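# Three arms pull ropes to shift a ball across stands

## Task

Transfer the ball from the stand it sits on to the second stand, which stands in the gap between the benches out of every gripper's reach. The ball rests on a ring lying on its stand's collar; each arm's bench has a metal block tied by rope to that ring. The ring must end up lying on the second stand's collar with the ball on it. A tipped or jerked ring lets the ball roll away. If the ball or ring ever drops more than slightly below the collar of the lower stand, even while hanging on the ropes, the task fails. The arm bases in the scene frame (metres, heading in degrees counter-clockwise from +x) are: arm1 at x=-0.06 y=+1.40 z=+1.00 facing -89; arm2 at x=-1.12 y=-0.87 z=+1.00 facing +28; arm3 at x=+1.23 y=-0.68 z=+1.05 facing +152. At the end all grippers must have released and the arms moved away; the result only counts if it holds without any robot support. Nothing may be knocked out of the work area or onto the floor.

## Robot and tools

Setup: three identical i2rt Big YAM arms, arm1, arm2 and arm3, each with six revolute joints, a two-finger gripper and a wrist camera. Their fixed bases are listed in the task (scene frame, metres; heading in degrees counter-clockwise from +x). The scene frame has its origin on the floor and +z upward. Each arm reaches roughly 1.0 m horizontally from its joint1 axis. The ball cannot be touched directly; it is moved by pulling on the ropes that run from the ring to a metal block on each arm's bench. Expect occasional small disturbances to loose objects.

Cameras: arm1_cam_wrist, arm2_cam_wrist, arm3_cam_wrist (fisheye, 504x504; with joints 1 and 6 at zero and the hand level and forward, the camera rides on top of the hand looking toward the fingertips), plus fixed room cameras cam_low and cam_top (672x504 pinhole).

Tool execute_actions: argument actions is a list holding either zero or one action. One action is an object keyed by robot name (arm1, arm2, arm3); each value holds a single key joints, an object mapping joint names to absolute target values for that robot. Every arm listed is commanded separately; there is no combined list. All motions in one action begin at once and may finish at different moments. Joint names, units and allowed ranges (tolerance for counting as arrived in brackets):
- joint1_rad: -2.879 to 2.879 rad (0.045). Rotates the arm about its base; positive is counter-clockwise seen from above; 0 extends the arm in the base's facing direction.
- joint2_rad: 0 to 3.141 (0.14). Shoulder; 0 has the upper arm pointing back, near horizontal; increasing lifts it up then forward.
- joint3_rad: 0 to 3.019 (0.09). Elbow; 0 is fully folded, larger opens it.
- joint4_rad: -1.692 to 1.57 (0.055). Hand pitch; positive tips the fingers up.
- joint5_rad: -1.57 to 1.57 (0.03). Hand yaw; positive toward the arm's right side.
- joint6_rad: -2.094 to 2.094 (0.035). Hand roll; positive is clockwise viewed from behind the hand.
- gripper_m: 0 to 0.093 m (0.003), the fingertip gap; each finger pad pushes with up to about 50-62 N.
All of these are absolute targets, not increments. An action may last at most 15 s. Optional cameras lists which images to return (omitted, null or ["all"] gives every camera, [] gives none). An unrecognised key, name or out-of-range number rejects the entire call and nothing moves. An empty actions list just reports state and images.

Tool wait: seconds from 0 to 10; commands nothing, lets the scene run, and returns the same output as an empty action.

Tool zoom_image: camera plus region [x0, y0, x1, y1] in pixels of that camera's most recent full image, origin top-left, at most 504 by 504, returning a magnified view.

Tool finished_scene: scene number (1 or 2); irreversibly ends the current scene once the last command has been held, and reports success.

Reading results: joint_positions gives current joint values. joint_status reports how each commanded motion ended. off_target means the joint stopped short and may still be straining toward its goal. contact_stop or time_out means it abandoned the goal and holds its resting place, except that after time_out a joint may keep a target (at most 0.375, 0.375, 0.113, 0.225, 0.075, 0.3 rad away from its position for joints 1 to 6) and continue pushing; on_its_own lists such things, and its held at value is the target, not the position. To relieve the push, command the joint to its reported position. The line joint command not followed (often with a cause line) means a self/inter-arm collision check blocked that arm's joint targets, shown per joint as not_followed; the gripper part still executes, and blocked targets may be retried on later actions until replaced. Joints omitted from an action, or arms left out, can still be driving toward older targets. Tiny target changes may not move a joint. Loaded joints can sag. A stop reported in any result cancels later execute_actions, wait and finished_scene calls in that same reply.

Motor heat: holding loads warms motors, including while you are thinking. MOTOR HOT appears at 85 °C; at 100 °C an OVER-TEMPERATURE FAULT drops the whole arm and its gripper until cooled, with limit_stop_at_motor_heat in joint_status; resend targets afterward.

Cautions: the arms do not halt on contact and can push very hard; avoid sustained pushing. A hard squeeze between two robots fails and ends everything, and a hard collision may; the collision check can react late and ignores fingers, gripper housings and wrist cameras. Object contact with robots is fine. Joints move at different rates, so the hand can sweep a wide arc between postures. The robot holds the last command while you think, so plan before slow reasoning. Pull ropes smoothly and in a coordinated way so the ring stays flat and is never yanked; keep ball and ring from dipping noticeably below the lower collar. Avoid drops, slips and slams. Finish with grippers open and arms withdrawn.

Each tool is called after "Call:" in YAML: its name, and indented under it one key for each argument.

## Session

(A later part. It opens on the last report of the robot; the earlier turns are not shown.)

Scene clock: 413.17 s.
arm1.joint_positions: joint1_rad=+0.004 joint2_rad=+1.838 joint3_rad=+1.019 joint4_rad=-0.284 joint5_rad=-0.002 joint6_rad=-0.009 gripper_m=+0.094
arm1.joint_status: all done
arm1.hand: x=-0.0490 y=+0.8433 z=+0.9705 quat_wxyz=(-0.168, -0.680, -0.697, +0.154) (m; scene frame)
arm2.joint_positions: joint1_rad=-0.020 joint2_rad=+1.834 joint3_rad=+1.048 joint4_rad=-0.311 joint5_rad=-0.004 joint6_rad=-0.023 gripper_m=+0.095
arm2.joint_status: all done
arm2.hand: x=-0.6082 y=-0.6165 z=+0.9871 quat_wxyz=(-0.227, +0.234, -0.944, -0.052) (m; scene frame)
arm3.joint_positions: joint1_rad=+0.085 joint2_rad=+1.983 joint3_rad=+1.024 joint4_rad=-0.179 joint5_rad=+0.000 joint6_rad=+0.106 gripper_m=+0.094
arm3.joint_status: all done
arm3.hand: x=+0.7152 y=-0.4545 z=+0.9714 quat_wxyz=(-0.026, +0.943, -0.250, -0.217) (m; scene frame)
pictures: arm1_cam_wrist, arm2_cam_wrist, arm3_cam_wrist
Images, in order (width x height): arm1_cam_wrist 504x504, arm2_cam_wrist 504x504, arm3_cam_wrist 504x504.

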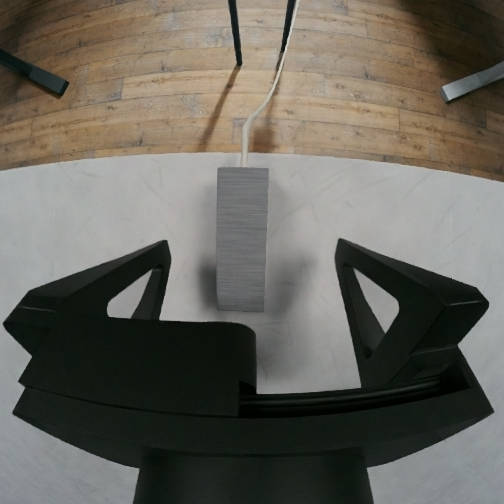

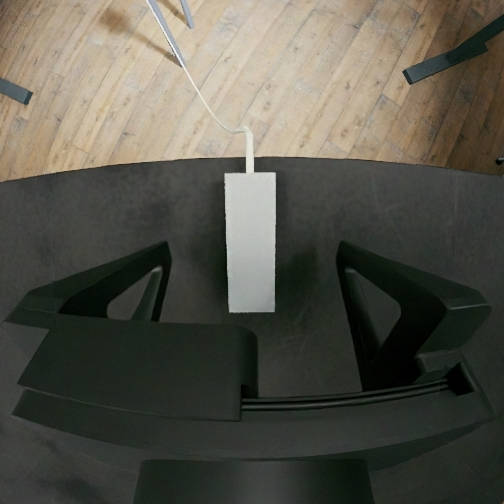

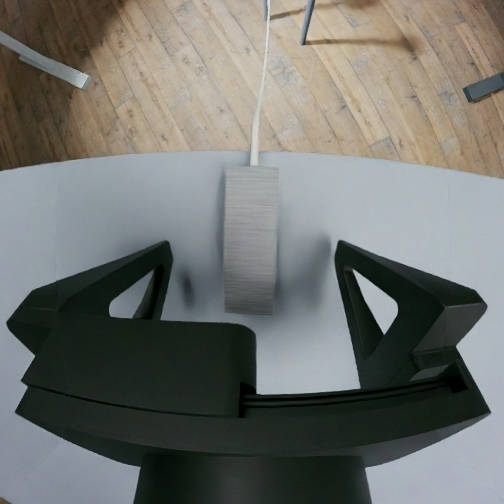

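Call:
execute_actions:
  actions:
    - {"arm1":{"joints":{"gripper_m":0.0}},"arm2":{"joints":{"joint2_rad":1.862,"gripper_m":0.0}},"arm3":{"joints":{"gripper_m":0.0}}}

Scene clock: 423.07 s.
arm1.joint_positions: joint1_rad=+0.005 joint2_rad=+1.838 joint3_rad=+1.019 joint4_rad=-0.284 joint5_rad=-0.001 joint6_rad=-0.007 gripper_m=+0.025
arm1.joint_status: gripper_m off_target (ended at +0.024, target +0.000)
arm1.hand: x=-0.0488 y=+0.8432 z=+0.9706 quat_wxyz=(-0.167, -0.680, -0.697, +0.154) (m; scene frame)
arm2.joint_positions: joint1_rad=-0.020 joint2_rad=+1.841 joint3_rad=+1.048 joint4_rad=-0.309 joint5_rad=-0.003 joint6_rad=-0.024 gripper_m=+0.025
arm2.joint_status: gripper_m off_target (ended at +0.025, target +0.000); the others done
arm2.hand: x=-0.6086 y=-0.6169 z=+0.9838 quat_wxyz=(-0.225, +0.234, -0.944, -0.051) (m; scene frame)
arm3.joint_positions: joint1_rad=+0.085 joint2_rad=+1.983 joint3_rad=+1.024 joint4_rad=-0.179 joint5_rad=+0.000 joint6_rad=+0.107 gripper_m=+0.025
arm3.joint_status: gripper_m off_target (ended at +0.025, target +0.000)
arm3.hand: x=+0.7152 y=-0.4544 z=+0.9714 quat_wxyz=(-0.026, +0.943, -0.251, -0.217) (m; scene frame)
pictures: arm1_cam_wrist, arm2_cam_wrist, arm3_cam_wrist, cam_low, cam_top
Images, in order (width x height): arm1_cam_wrist 504x504, arm2_cam_wrist 504x504, arm3_cam_wrist 504x504, cam_low 672x504, cam_top 672x504.

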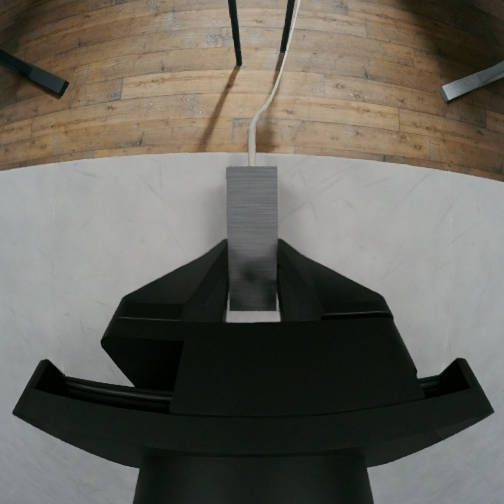

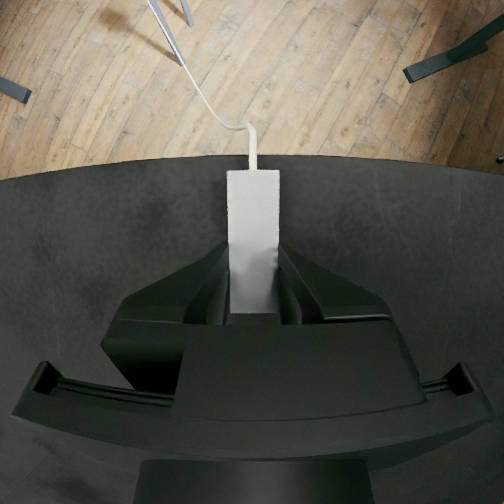

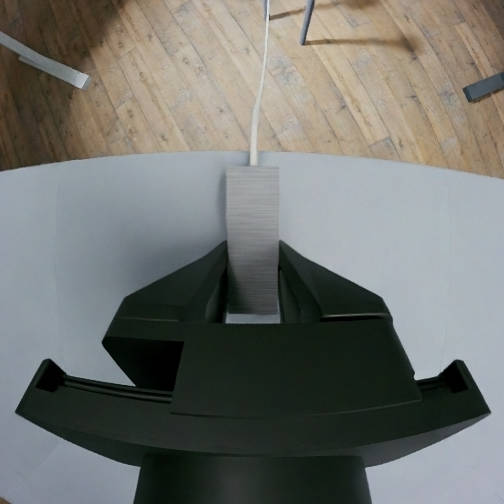

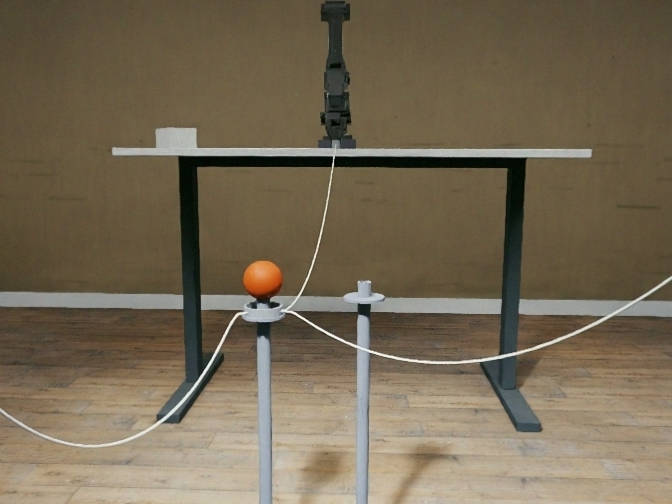

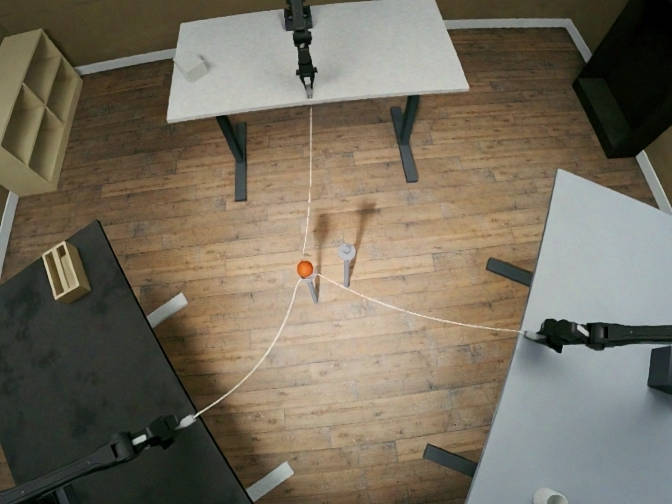

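Call:
execute_actions:
  actions:
    - {"arm1":{"joints":{"joint2_rad":1.72}},"arm2":{"joints":{"joint2_rad":1.66}},"arm3":{"joints":{"joint2_rad":1.85}}}
  cameras: ["arm2_cam_wrist","cam_low"]

Scene clock: 544.30 s.
arm1.joint_positions: joint1_rad=+0.005 joint2_rad=+1.733 joint3_rad=+1.015 joint4_rad=-0.284 joint5_rad=-0.001 joint6_rad=-0.007 gripper_m=+0.025
arm1.joint_status: all done
arm1.hand: x=-0.0494 y=+0.8317 z=+1.0260 quat_wxyz=(-0.202, -0.671, -0.688, +0.189) (m; scene frame)
arm2.joint_positions: joint1_rad=-0.020 joint2_rad=+1.655 joint3_rad=+1.038 joint4_rad=-0.309 joint5_rad=-0.003 joint6_rad=-0.024 gripper_m=+0.025
arm2.joint_status: all done
arm2.hand: x=-0.5967 y=-0.6109 z=+1.0821 quat_wxyz=(-0.307, +0.229, -0.921, -0.069) (m; scene frame)
arm3.joint_positions: joint1_rad=+0.085 joint2_rad=+1.853 joint3_rad=+1.024 joint4_rad=-0.179 joint5_rad=+0.000 joint6_rad=+0.107 gripper_m=+0.025
arm3.joint_status: all done
arm3.hand: x=+0.6948 y=-0.4445 z=+1.0427 quat_wxyz=(-0.036, +0.927, -0.247, -0.279) (m; scene frame)
pictures: arm2_cam_wrist, cam_low
Images, in order (width x height): arm2_cam_wrist 504x504, cam_low 672x504.

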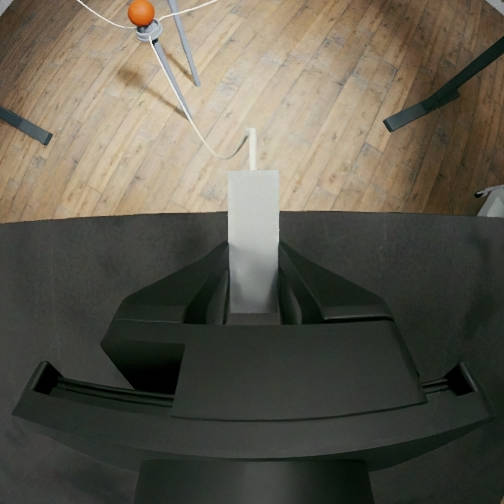

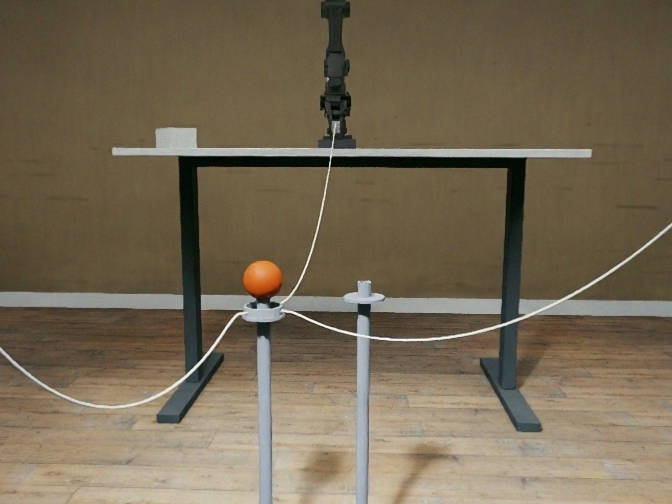

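Call:
execute_actions:
  actions:
    - {"arm1":{"joints":{"joint1_rad":-0.262,"joint2_rad":1.70,"joint3_rad":1.31,"joint4_rad":-0.69}},"arm2":{"joints":{"joint1_rad":0.548,"joint2_rad":1.25,"joint3_rad":0.925,"joint4_rad":-0.775}},"arm3":{"joints":{"joint1_rad":0.035,"joint2_rad":1.795,"joint3_rad":1.455,"joint4_rad":-0.78}}}

Scene clock: 560.07 s.
arm1.joint_positions: joint1_rad=-0.273 joint2_rad=+1.718 joint3_rad=+1.271 joint4_rad=-0.679 joint5_rad=+0.003 joint6_rad=-0.007 gripper_m=+0.025
arm1.joint_status: all done
arm1.hand: x=-0.2140 y=+0.8261 z=+1.0968 quat_wxyz=(-0.134, -0.773, -0.598, +0.168) (m; scene frame)
arm2.joint_positions: joint1_rad=+0.551 joint2_rad=+1.248 joint3_rad=+0.922 joint4_rad=-0.770 joint5_rad=-0.001 joint6_rad=-0.025 gripper_m=+0.025
arm2.joint_status: all done
arm2.hand: x=-0.8904 y=-0.4911 z=+1.1684 quat_wxyz=(-0.204, +0.490, -0.840, -0.114) (m; scene frame)
arm3.joint_positions: joint1_rad=+0.036 joint2_rad=+1.800 joint3_rad=+1.419 joint4_rad=-0.773 joint5_rad=+0.000 joint6_rad=+0.107 gripper_m=+0.025
arm3.joint_status: all done
arm3.hand: x=+0.6668 y=-0.3968 z=+1.1743 quat_wxyz=(-0.030, +0.938, -0.274, -0.209) (m; scene frame)
pictures: arm1_cam_wrist, arm2_cam_wrist, arm3_cam_wrist, cam_low, cam_top
Images, in order (width x height): arm1_cam_wrist 504x504, arm2_cam_wrist 504x504, arm3_cam_wrist 504x504, cam_low 672x504, cam_top 672x504.

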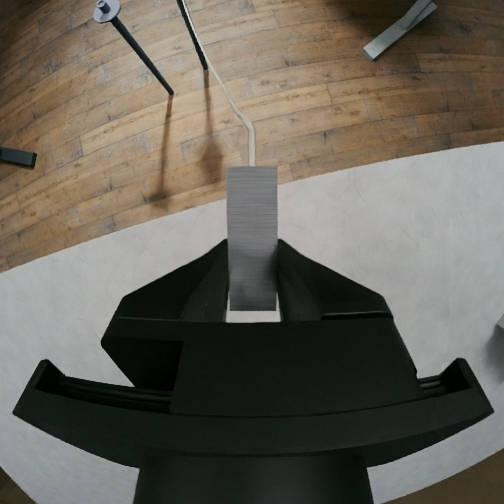

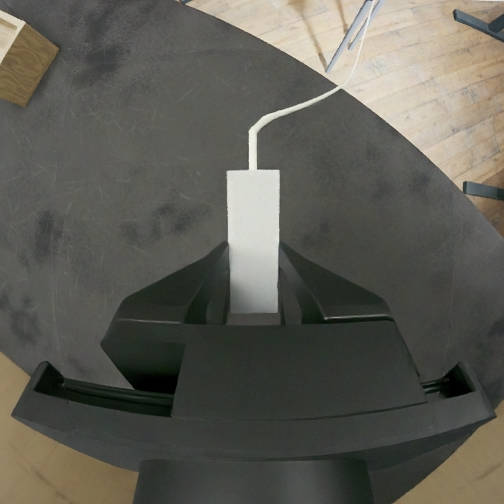

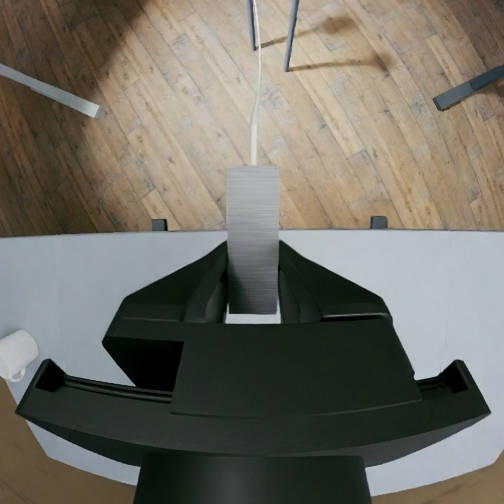

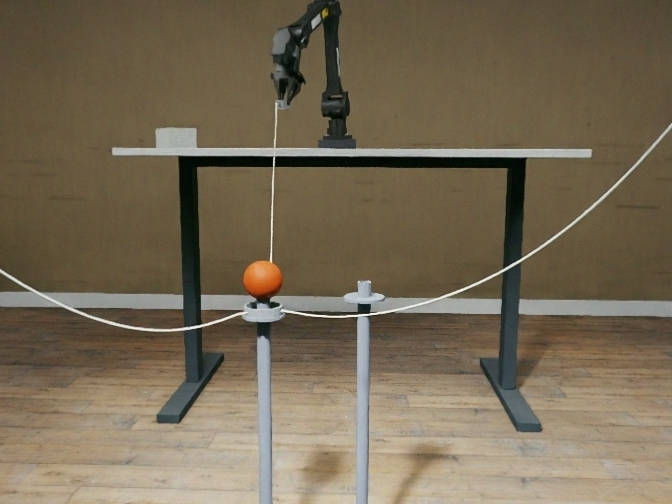

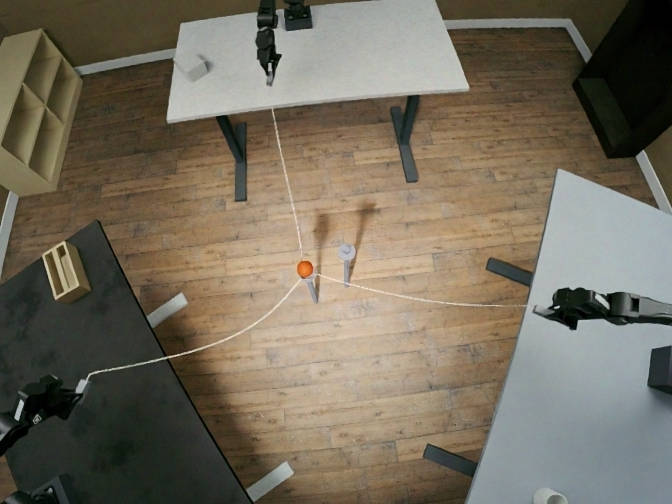

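Call:
zoom_image:
  camera: "cam_low"
  region: [270, 110, 672, 350]

Call:
zoom_image:
  camera: "cam_low"
  region: [0, 220, 300, 360]

Region (270, 110, 672, 350) of cam_low's 672x504 image, scaled by 1.254, with more detail than that image has; it fills the top 301 rows of this view, and the rest is white.

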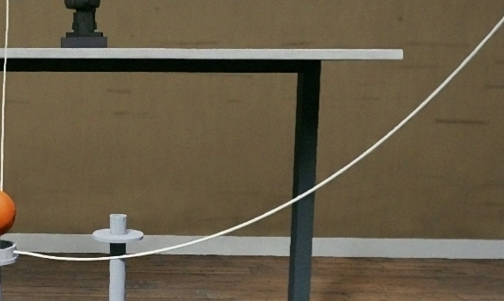

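Region (0, 220, 300, 360) of cam_low's 672x504 image, scaled by 1.680, with more detail than that image has; it fills the top 235 rows of this view, and the rest is white.

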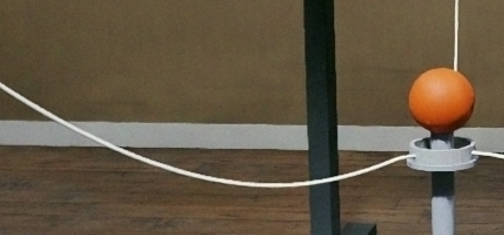

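Call:
execute_actions:
  actions:
    - {"arm1":{"joints":{"joint2_rad":1.623,"joint3_rad":1.195,"joint4_rad":-0.622}},"arm2":{"joints":{"joint2_rad":1.156,"joint3_rad":0.818,"joint4_rad":-0.745}},"arm3":{"joints":{"joint2_rad":1.718,"joint3_rad":1.325,"joint4_rad":-0.705}}}
  cameras: ["cam_low","cam_top","arm2_cam_wrist"]

Scene clock: 629.23 s.
arm1.joint_positions: joint1_rad=-0.273 joint2_rad=+1.650 joint3_rad=+1.187 joint4_rad=-0.650 joint5_rad=+0.003 joint6_rad=-0.007 gripper_m=+0.025
arm1.joint_status: all done
arm1.hand: x=-0.2077 y=+0.8503 z=+1.1003 quat_wxyz=(-0.138, -0.771, -0.597, +0.172) (m; scene frame)
arm2.joint_positions: joint1_rad=+0.551 joint2_rad=+1.158 joint3_rad=+0.824 joint4_rad=-0.756 joint5_rad=-0.001 joint6_rad=-0.025 gripper_m=+0.025
arm2.joint_status: all done
arm2.hand: x=-0.9077 y=-0.5200 z=+1.1599 quat_wxyz=(-0.207, +0.490, -0.839, -0.115) (m; scene frame)
arm3.joint_positions: joint1_rad=+0.036 joint2_rad=+1.744 joint3_rad=+1.315 joint4_rad=-0.725 joint5_rad=+0.000 joint6_rad=+0.107 gripper_m=+0.025
arm3.joint_status: all done
arm3.hand: x=+0.6912 y=-0.4090 z=+1.1646 quat_wxyz=(-0.030, +0.938, -0.274, -0.208) (m; scene frame)
pictures: arm2_cam_wrist, cam_low, cam_top
Images, in order (width x height): arm2_cam_wrist 504x504, cam_low 672x504, cam_top 672x504.

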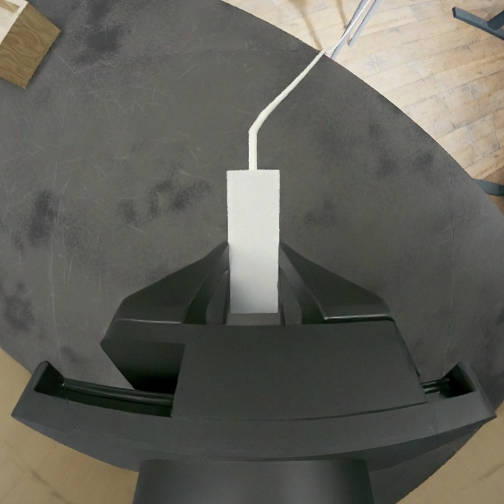

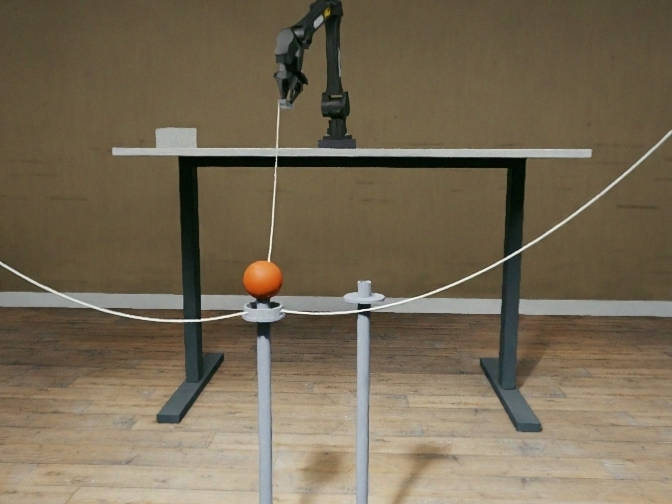

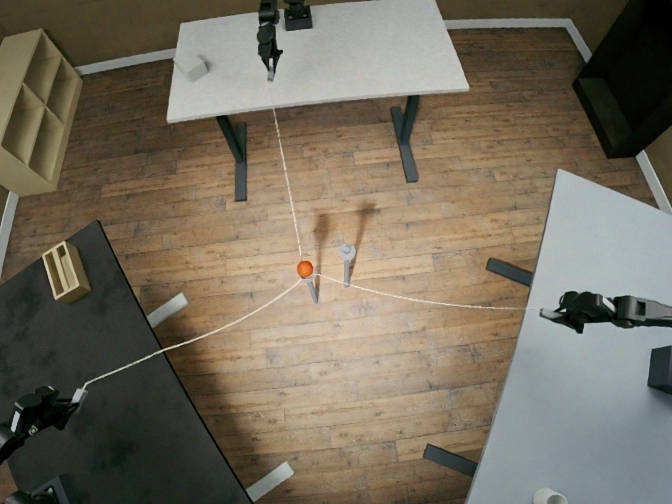

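Call:
zoom_image:
  camera: "cam_low"
  region: [0, 220, 300, 360]

Call:
zoom_image:
  camera: "cam_low"
  region: [270, 110, 672, 350]

Call:
zoom_image:
  camera: "cam_top"
  region: [40, 250, 340, 420]

Region (0, 220, 300, 360) of cam_low's 672x504 image, scaled by 1.680, with more detail than that image has; it fills the top 235 rows of this view, and the rest is white.

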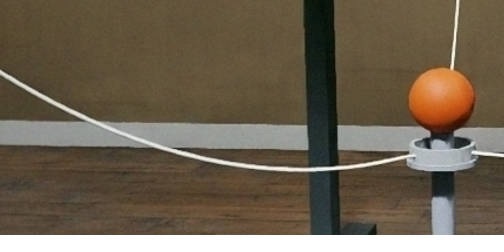

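Region (270, 110, 672, 350) of cam_low's 672x504 image, scaled by 1.254, with more detail than that image has; it fills the top 301 rows of this view, and the rest is white.

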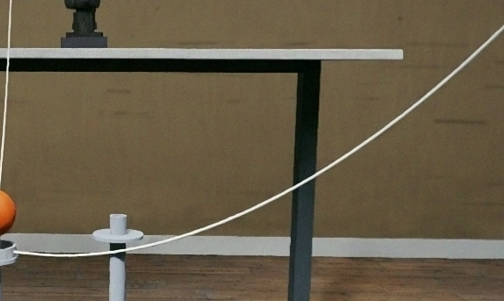

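Region (40, 250, 340, 420) of cam_top's 672x504 image, scaled by 1.680, with more detail than that image has; it fills the top 286 rows of this view, and the rest is white.

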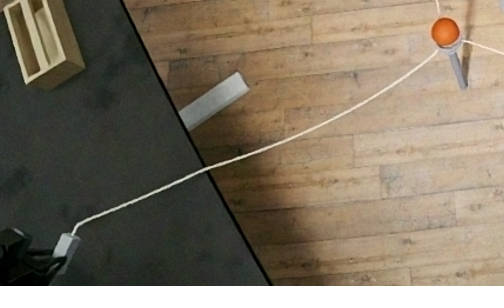

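Call:
execute_actions:
  actions:
    - {"arm2":{"joints":{"joint2_rad":1.093,"joint3_rad":0.792,"joint4_rad":-0.795}},"arm3":{"joints":{"joint4_rad":-0.025}}}
  cameras: ["cam_low","arm3_cam_wrist"]

Scene clock: 701.67 s.
arm1.joint_positions: joint1_rad=-0.273 joint2_rad=+1.650 joint3_rad=+1.187 joint4_rad=-0.650 joint5_rad=+0.003 joint6_rad=-0.007 gripper_m=+0.025
arm1.joint_status: not commanded
arm1.hand: x=-0.2077 y=+0.8503 z=+1.1003 quat_wxyz=(-0.138, -0.771, -0.597, +0.172) (m; scene frame)
arm2.joint_positions: joint1_rad=+0.551 joint2_rad=+1.095 joint3_rad=+0.799 joint4_rad=-0.792 joint5_rad=-0.001 joint6_rad=-0.025 gripper_m=+0.025
arm2.joint_status: all done
arm2.hand: x=-0.9171 y=-0.5359 z=+1.1671 quat_wxyz=(-0.207, +0.490, -0.839, -0.115) (m; scene frame)
arm3.joint_positions: joint1_rad=+0.036 joint2_rad=+1.744 joint3_rad=+1.315 joint4_rad=-0.053 joint5_rad=+0.000 joint6_rad=+0.107 gripper_m=+0.025
arm3.joint_status: all done
arm3.hand: x=+0.5864 y=-0.3555 z=+1.2762 quat_wxyz=(-0.085, +0.819, -0.242, -0.514) (m; scene frame)
pictures: arm3_cam_wrist, cam_low
Images, in order (width x height): arm3_cam_wrist 504x504, cam_low 672x504.

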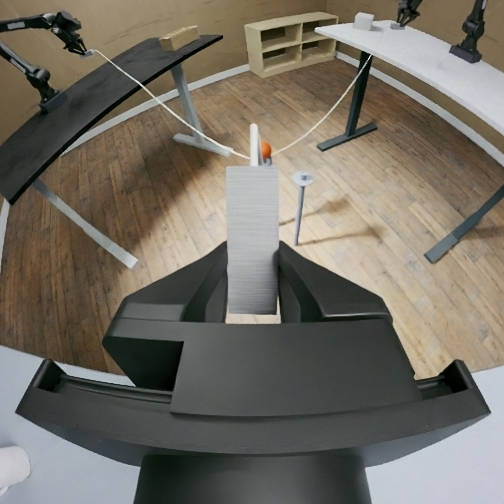

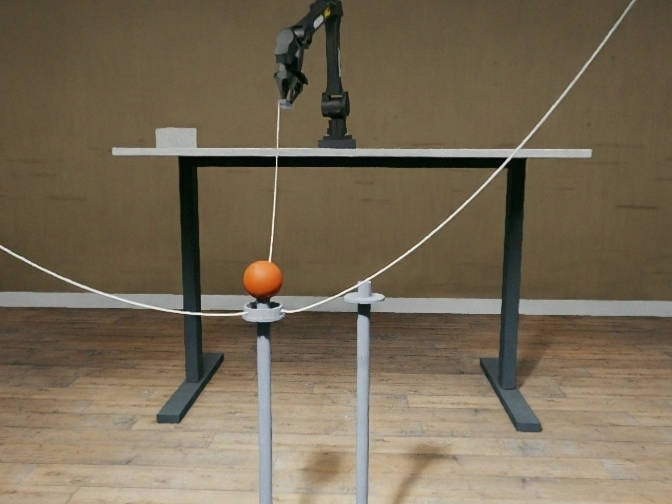

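Call:
zoom_image:
  camera: "arm3_cam_wrist"
  region: [240, 0, 440, 200]

Call:
zoom_image:
  camera: "arm3_cam_wrist"
  region: [60, 20, 280, 200]

Region (240, 0, 440, 200) of arm3_cam_wrist's 504x504 image, scaled by 2.520, with more detail than that image has.

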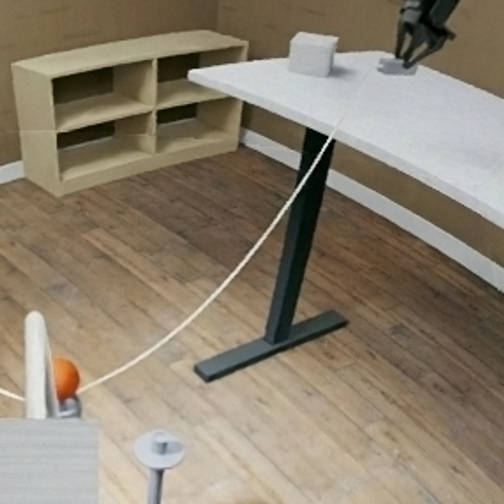

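Region (60, 20, 280, 200) of arm3_cam_wrist's 504x504 image, scaled by 2.291, with more detail than that image has; it fills the top 412 rows of this view, and the rest is white.

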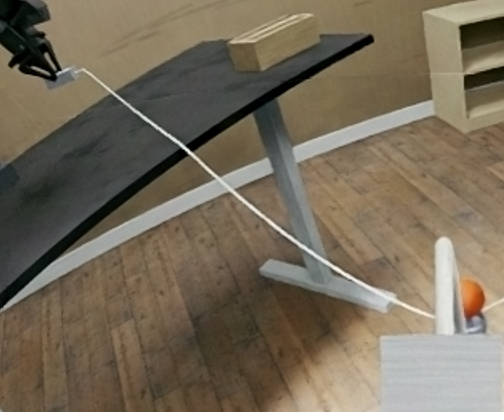

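Call:
execute_actions:
  actions:
    - {"arm1":{"joints":{"joint2_rad":1.573,"joint3_rad":1.151}},"arm3":{"joints":{"joint2_rad":1.638,"joint3_rad":0.958}}}
  cameras: ["cam_low","arm3_cam_wrist"]

Scene clock: 755.17 s.
arm1.joint_positions: joint1_rad=-0.273 joint2_rad=+1.604 joint3_rad=+1.139 joint4_rad=-0.645 joint5_rad=+0.003 joint6_rad=-0.007 gripper_m=+0.025
arm1.joint_status: all done
arm1.hand: x=-0.2034 y=+0.8665 z=+1.1044 quat_wxyz=(-0.139, -0.771, -0.597, +0.174) (m; scene frame)
arm2.joint_positions: joint1_rad=+0.551 joint2_rad=+1.095 joint3_rad=+0.799 joint4_rad=-0.792 joint5_rad=-0.001 joint6_rad=-0.025 gripper_m=+0.025
arm2.joint_status: not commanded
arm2.hand: x=-0.9171 y=-0.5359 z=+1.1671 quat_wxyz=(-0.207, +0.490, -0.839, -0.115) (m; scene frame)
arm3.joint_positions: joint1_rad=+0.036 joint2_rad=+1.646 joint3_rad=+0.933 joint4_rad=-0.043 joint5_rad=+0.000 joint6_rad=+0.107 gripper_m=+0.025
arm3.joint_status: all done
arm3.hand: x=+0.7043 y=-0.4158 z=+1.1410 quat_wxyz=(-0.063, +0.880, -0.259, -0.394) (m; scene frame)
pictures: arm3_cam_wrist, cam_low
Images, in order (width x height): arm3_cam_wrist 504x504, cam_low 672x504.

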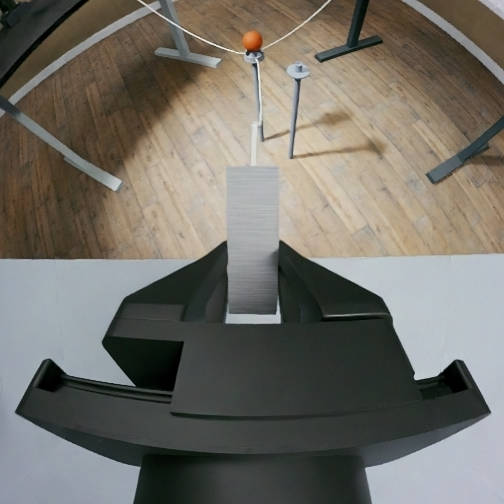

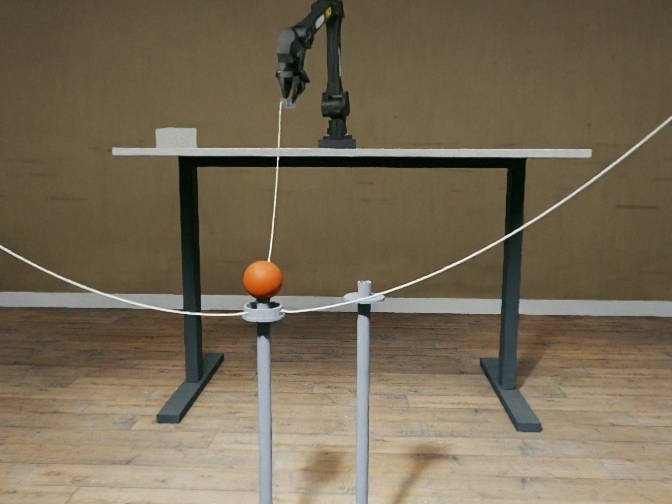

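Call:
execute_actions:
  actions:
    - {"arm1":{"joints":{"joint2_rad":1.536,"joint3_rad":1.104}},"arm2":{"joints":{"joint2_rad":1.034,"joint3_rad":0.75,"joint4_rad":-0.812}},"arm3":{"joints":{"joint2_rad":1.602,"joint3_rad":0.914}}}
  cameras: ["cam_low","arm3_cam_wrist"]

Scene clock: 788.57 s.
arm1.joint_positions: joint1_rad=-0.273 joint2_rad=+1.567 joint3_rad=+1.094 joint4_rad=-0.644 joint5_rad=+0.003 joint6_rad=-0.007 gripper_m=+0.025
arm1.joint_status: all done
arm1.hand: x=-0.1991 y=+0.8829 z=+1.1034 quat_wxyz=(-0.136, -0.772, -0.597, +0.171) (m; scene frame)
arm2.joint_positions: joint1_rad=+0.551 joint2_rad=+1.039 joint3_rad=+0.756 joint4_rad=-0.811 joint5_rad=-0.001 joint6_rad=-0.025 gripper_m=+0.025
arm2.joint_status: all done
arm2.hand: x=-0.9275 y=-0.5532 z=+1.1650 quat_wxyz=(-0.205, +0.490, -0.839, -0.114) (m; scene frame)
arm3.joint_positions: joint1_rad=+0.036 joint2_rad=+1.632 joint3_rad=+0.904 joint4_rad=-0.043 joint5_rad=+0.000 joint6_rad=+0.107 gripper_m=+0.025
arm3.joint_status: all done
arm3.hand: x=+0.7146 y=-0.4210 z=+1.1351 quat_wxyz=(-0.062, +0.882, -0.259, -0.388) (m; scene frame)
pictures: arm3_cam_wrist, cam_low
Images, in order (width x height): arm3_cam_wrist 504x504, cam_low 672x504.

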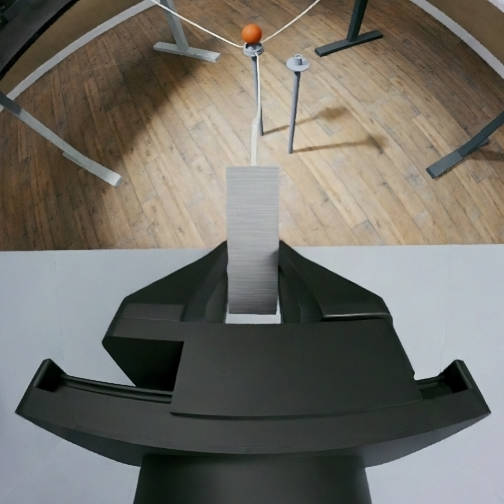

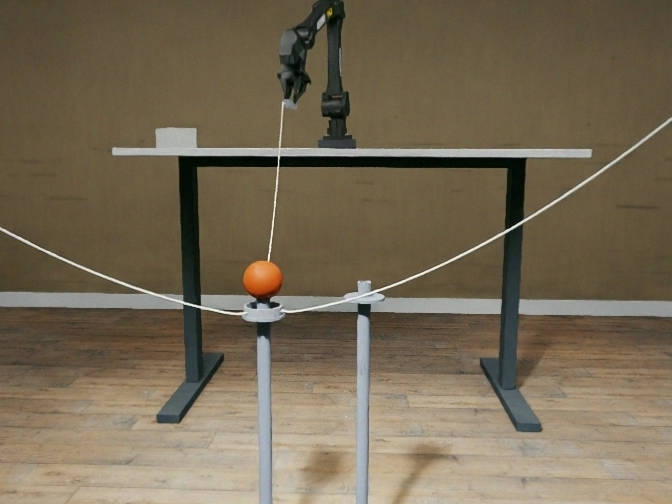

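Call:
execute_actions:
  actions: []

Scene clock: 815.73 s.
arm1.joint_positions: joint1_rad=-0.273 joint2_rad=+1.567 joint3_rad=+1.094 joint4_rad=-0.644 joint5_rad=+0.003 joint6_rad=-0.007 gripper_m=+0.025
arm1.joint_status: all done
arm1.hand: x=-0.1991 y=+0.8829 z=+1.1034 quat_wxyz=(-0.136, -0.772, -0.597, +0.171) (m; scene frame)
arm2.joint_positions: joint1_rad=+0.551 joint2_rad=+1.039 joint3_rad=+0.756 joint4_rad=-0.811 joint5_rad=-0.001 joint6_rad=-0.025 gripper_m=+0.025
arm2.joint_status: all done
arm2.hand: x=-0.9275 y=-0.5532 z=+1.1650 quat_wxyz=(-0.205, +0.490, -0.839, -0.114) (m; scene frame)
arm3.joint_positions: joint1_rad=+0.036 joint2_rad=+1.632 joint3_rad=+0.904 joint4_rad=-0.043 joint5_rad=+0.000 joint6_rad=+0.107 gripper_m=+0.025
arm3.joint_status: all done
arm3.hand: x=+0.7146 y=-0.4210 z=+1.1351 quat_wxyz=(-0.062, +0.882, -0.259, -0.388) (m; scene frame)
pictures: arm1_cam_wrist, arm2_cam_wrist, arm3_cam_wrist, cam_low, cam_top
Images, in order (width x height): arm1_cam_wrist 504x504, arm2_cam_wrist 504x504, arm3_cam_wrist 504x504, cam_low 672x504, cam_top 672x504.

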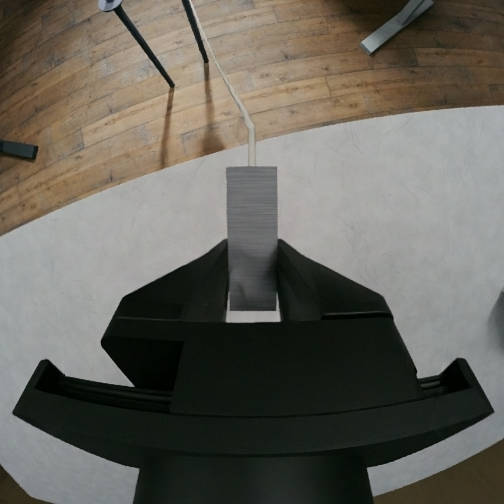

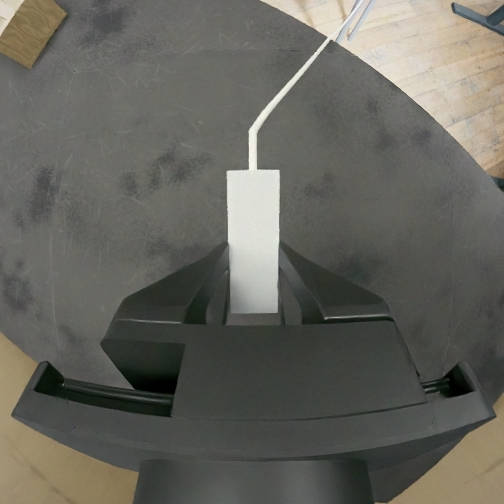

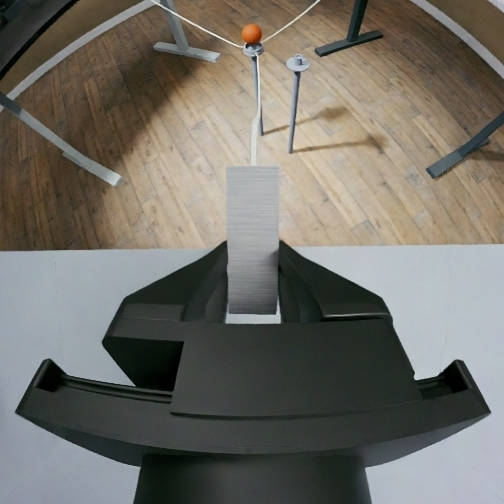

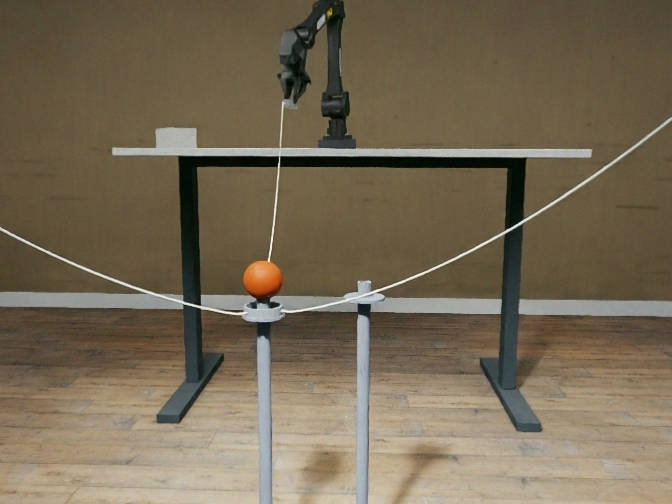

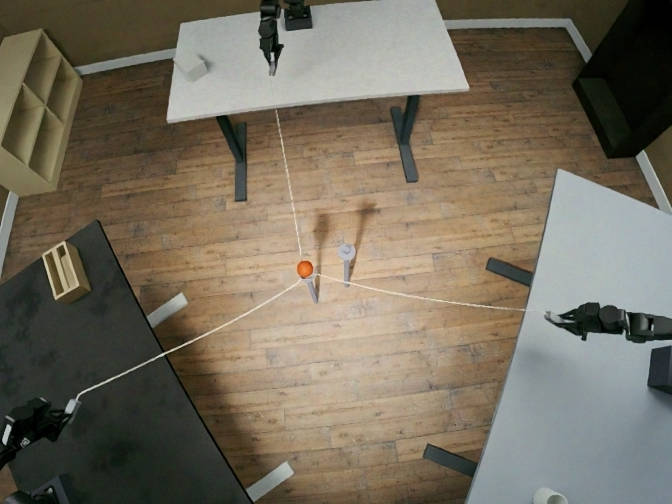

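Call:
execute_actions:
  actions:
    - {"arm1":{"joints":{"joint2_rad":1.506,"joint3_rad":1.067,"joint4_rad":-0.615}},"arm2":{"joints":{"joint2_rad":0.994,"joint3_rad":0.724,"joint4_rad":-0.826}},"arm3":{"joints":{"joint2_rad":1.576,"joint3_rad":0.879,"joint4_rad":-0.016}}}
  cameras: ["cam_low","cam_top","arm3_cam_wrist"]

Call:
zoom_image:
  camera: "cam_low"
  region: [200, 240, 420, 380]

Scene clock: 877.43 s.
arm1.joint_positions: joint1_rad=-0.273 joint2_rad=+1.537 joint3_rad=+1.058 joint4_rad=-0.639 joint5_rad=+0.003 joint6_rad=-0.007 gripper_m=+0.025
arm1.joint_status: all done
arm1.hand: x=-0.1959 y=+0.8951 z=+1.1034 quat_wxyz=(-0.136, -0.772, -0.597, +0.170) (m; scene frame)
arm2.joint_positions: joint1_rad=+0.551 joint2_rad=+1.002 joint3_rad=+0.732 joint4_rad=-0.823 joint5_rad=-0.001 joint6_rad=-0.025 gripper_m=+0.025
arm2.joint_status: all done
arm2.hand: x=-0.9334 y=-0.5632 z=+1.1646 quat_wxyz=(-0.205, +0.490, -0.839, -0.115) (m; scene frame)
arm3.joint_positions: joint1_rad=+0.036 joint2_rad=+1.604 joint3_rad=+0.870 joint4_rad=-0.040 joint5_rad=+0.000 joint6_rad=+0.107 gripper_m=+0.025
arm3.joint_status: all done
arm3.hand: x=+0.7258 y=-0.4266 z=+1.1355 quat_wxyz=(-0.062, +0.883, -0.259, -0.387) (m; scene frame)
pictures: arm3_cam_wrist, cam_low, cam_top
Images, in order (width x height): arm3_cam_wrist 504x504, cam_low 672x504, cam_top 672x504.

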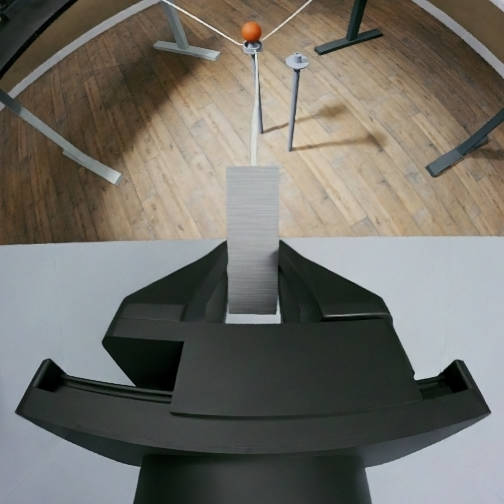

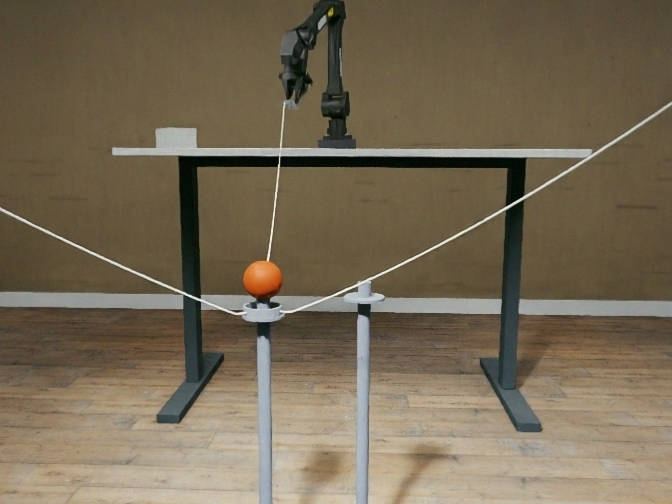

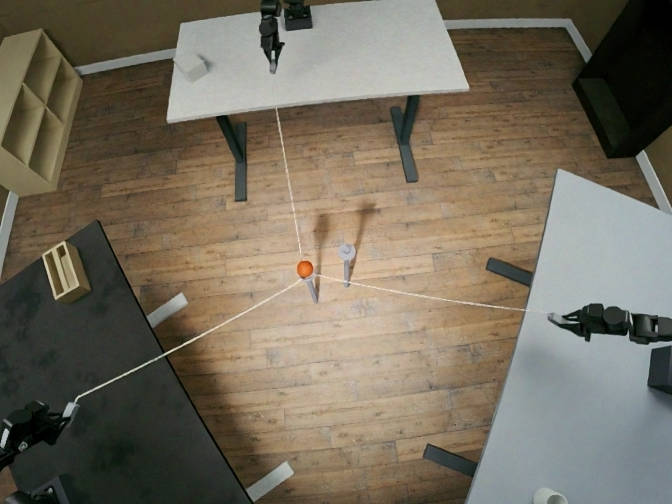

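Region (200, 240, 420, 380) of cam_low's 672x504 image, scaled by 2.291, with more detail than that image has; it fills the top 321 rows of this view, and the rest is white.

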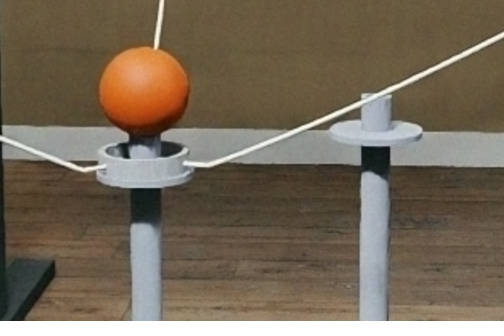

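Call:
zoom_image:
  camera: "cam_low"
  region: [260, 90, 672, 330]

Call:
zoom_image:
  camera: "cam_low"
  region: [0, 90, 412, 330]

Region (260, 90, 672, 330) of cam_low's 672x504 image, scaled by 1.223, with more detail than that image has; it fills the top 294 rows of this view, and the rest is white.

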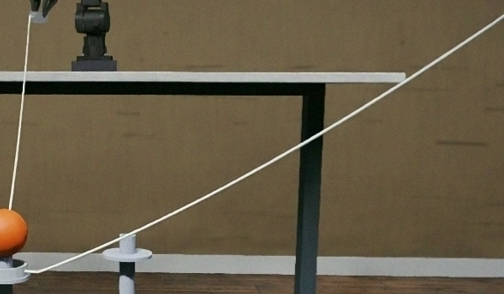

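Region (0, 90, 412, 330) of cam_low's 672x504 image, scaled by 1.223, with more detail than that image has; it fills the top 294 rows of this view, and the rest is white.

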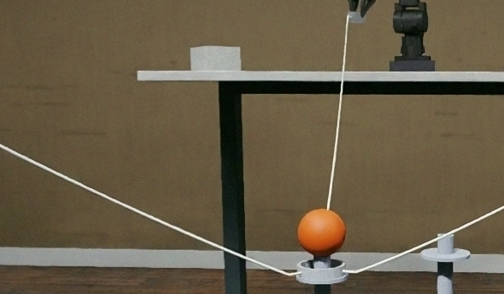

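Call:
zoom_image:
  camera: "arm3_cam_wrist"
  region: [150, 0, 350, 100]

Region (150, 0, 350, 100) of arm3_cam_wrist's 504x504 image, scaled by 2.520, with more detail than that image has.

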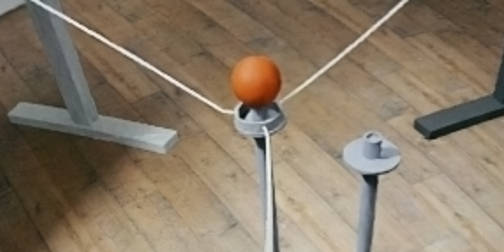

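Call:
execute_actions:
  actions:
    - {"arm1":{"joints":{"joint2_rad":1.489,"joint3_rad":1.047,"joint4_rad":-0.611}},"arm2":{"joints":{"joint2_rad":0.976,"joint3_rad":0.712,"joint4_rad":-0.833}},"arm3":{"joints":{"joint2_rad":1.552,"joint3_rad":0.847,"joint4_rad":-0.006}}}
  cameras: ["cam_low","cam_top","arm3_cam_wrist"]

Call:
zoom_image:
  camera: "cam_low"
  region: [200, 240, 420, 380]

Call:
zoom_image:
  camera: "arm3_cam_wrist"
  region: [150, 0, 350, 100]

Scene clock: 915.07 s.
arm1.joint_positions: joint1_rad=-0.273 joint2_rad=+1.523 joint3_rad=+1.039 joint4_rad=-0.635 joint5_rad=+0.002 joint6_rad=-0.007 gripper_m=+0.025
arm1.joint_status: all done
arm1.hand: x=-0.1942 y=+0.9012 z=+1.1026 quat_wxyz=(-0.136, -0.772, -0.597, +0.170) (m; scene frame)
arm2.joint_positions: joint1_rad=+0.551 joint2_rad=+0.988 joint3_rad=+0.723 joint4_rad=-0.827 joint5_rad=-0.001 joint6_rad=-0.025 gripper_m=+0.025
arm2.joint_status: all done
arm2.hand: x=-0.9358 y=-0.5671 z=+1.1640 quat_wxyz=(-0.205, +0.490, -0.839, -0.114) (m; scene frame)
arm3.joint_positions: joint1_rad=+0.036 joint2_rad=+1.583 joint3_rad=+0.838 joint4_rad=-0.030 joint5_rad=+0.000 joint6_rad=+0.107 gripper_m=+0.025
arm3.joint_status: all done
arm3.hand: x=+0.7356 y=-0.4314 z=+1.1338 quat_wxyz=(-0.062, +0.883, -0.260, -0.386) (m; scene frame)
pictures: arm3_cam_wrist, cam_low, cam_top
Images, in order (width x height): arm3_cam_wrist 504x504, cam_low 672x504, cam_top 672x504.

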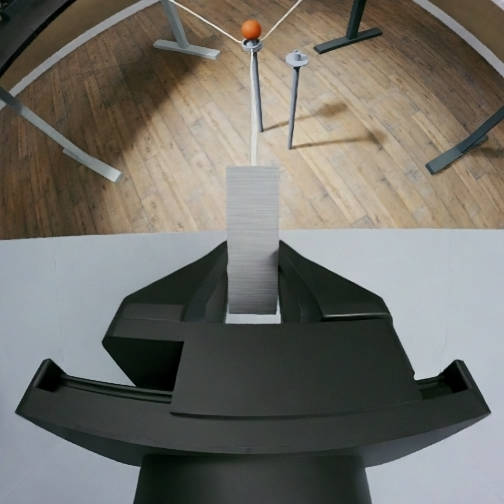

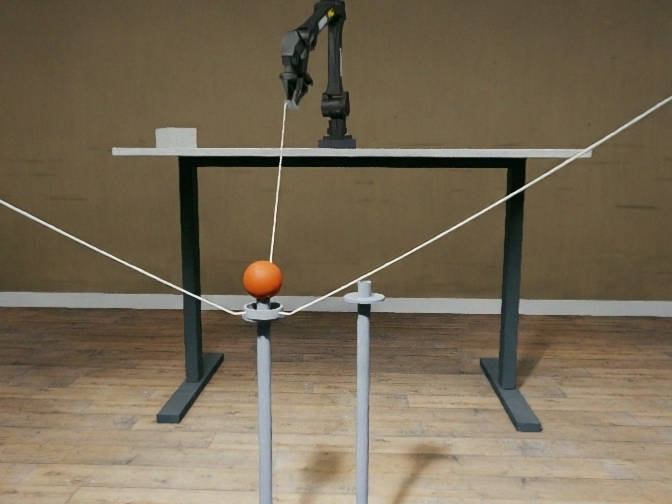

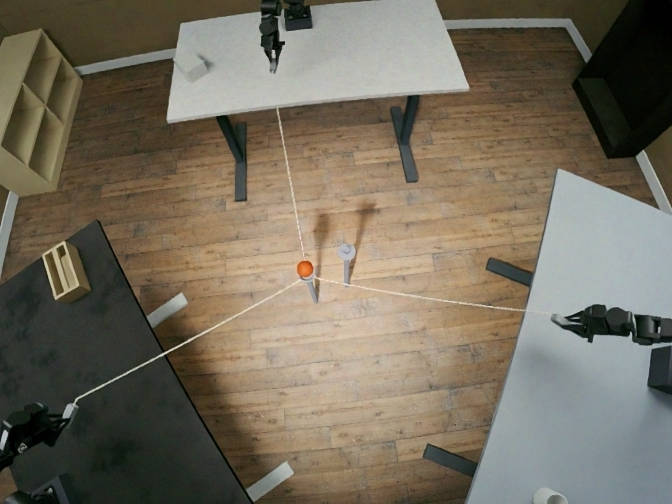

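Region (200, 240, 420, 380) of cam_low's 672x504 image, scaled by 2.291, with more detail than that image has; it fills the top 321 rows of this view, and the rest is white.

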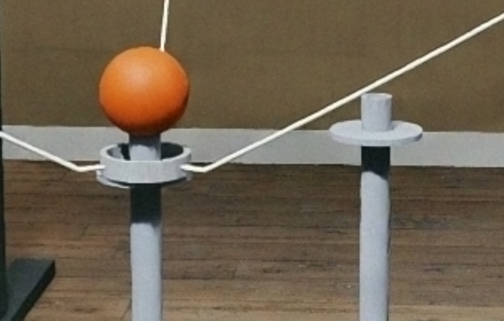

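Region (150, 0, 350, 100) of arm3_cam_wrist's 504x504 image, scaled by 2.520, with more detail than that image has.

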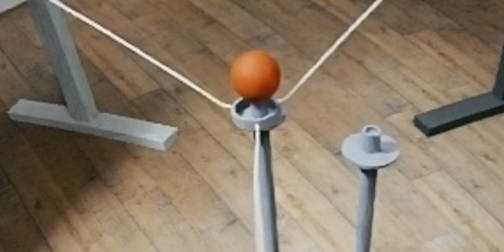

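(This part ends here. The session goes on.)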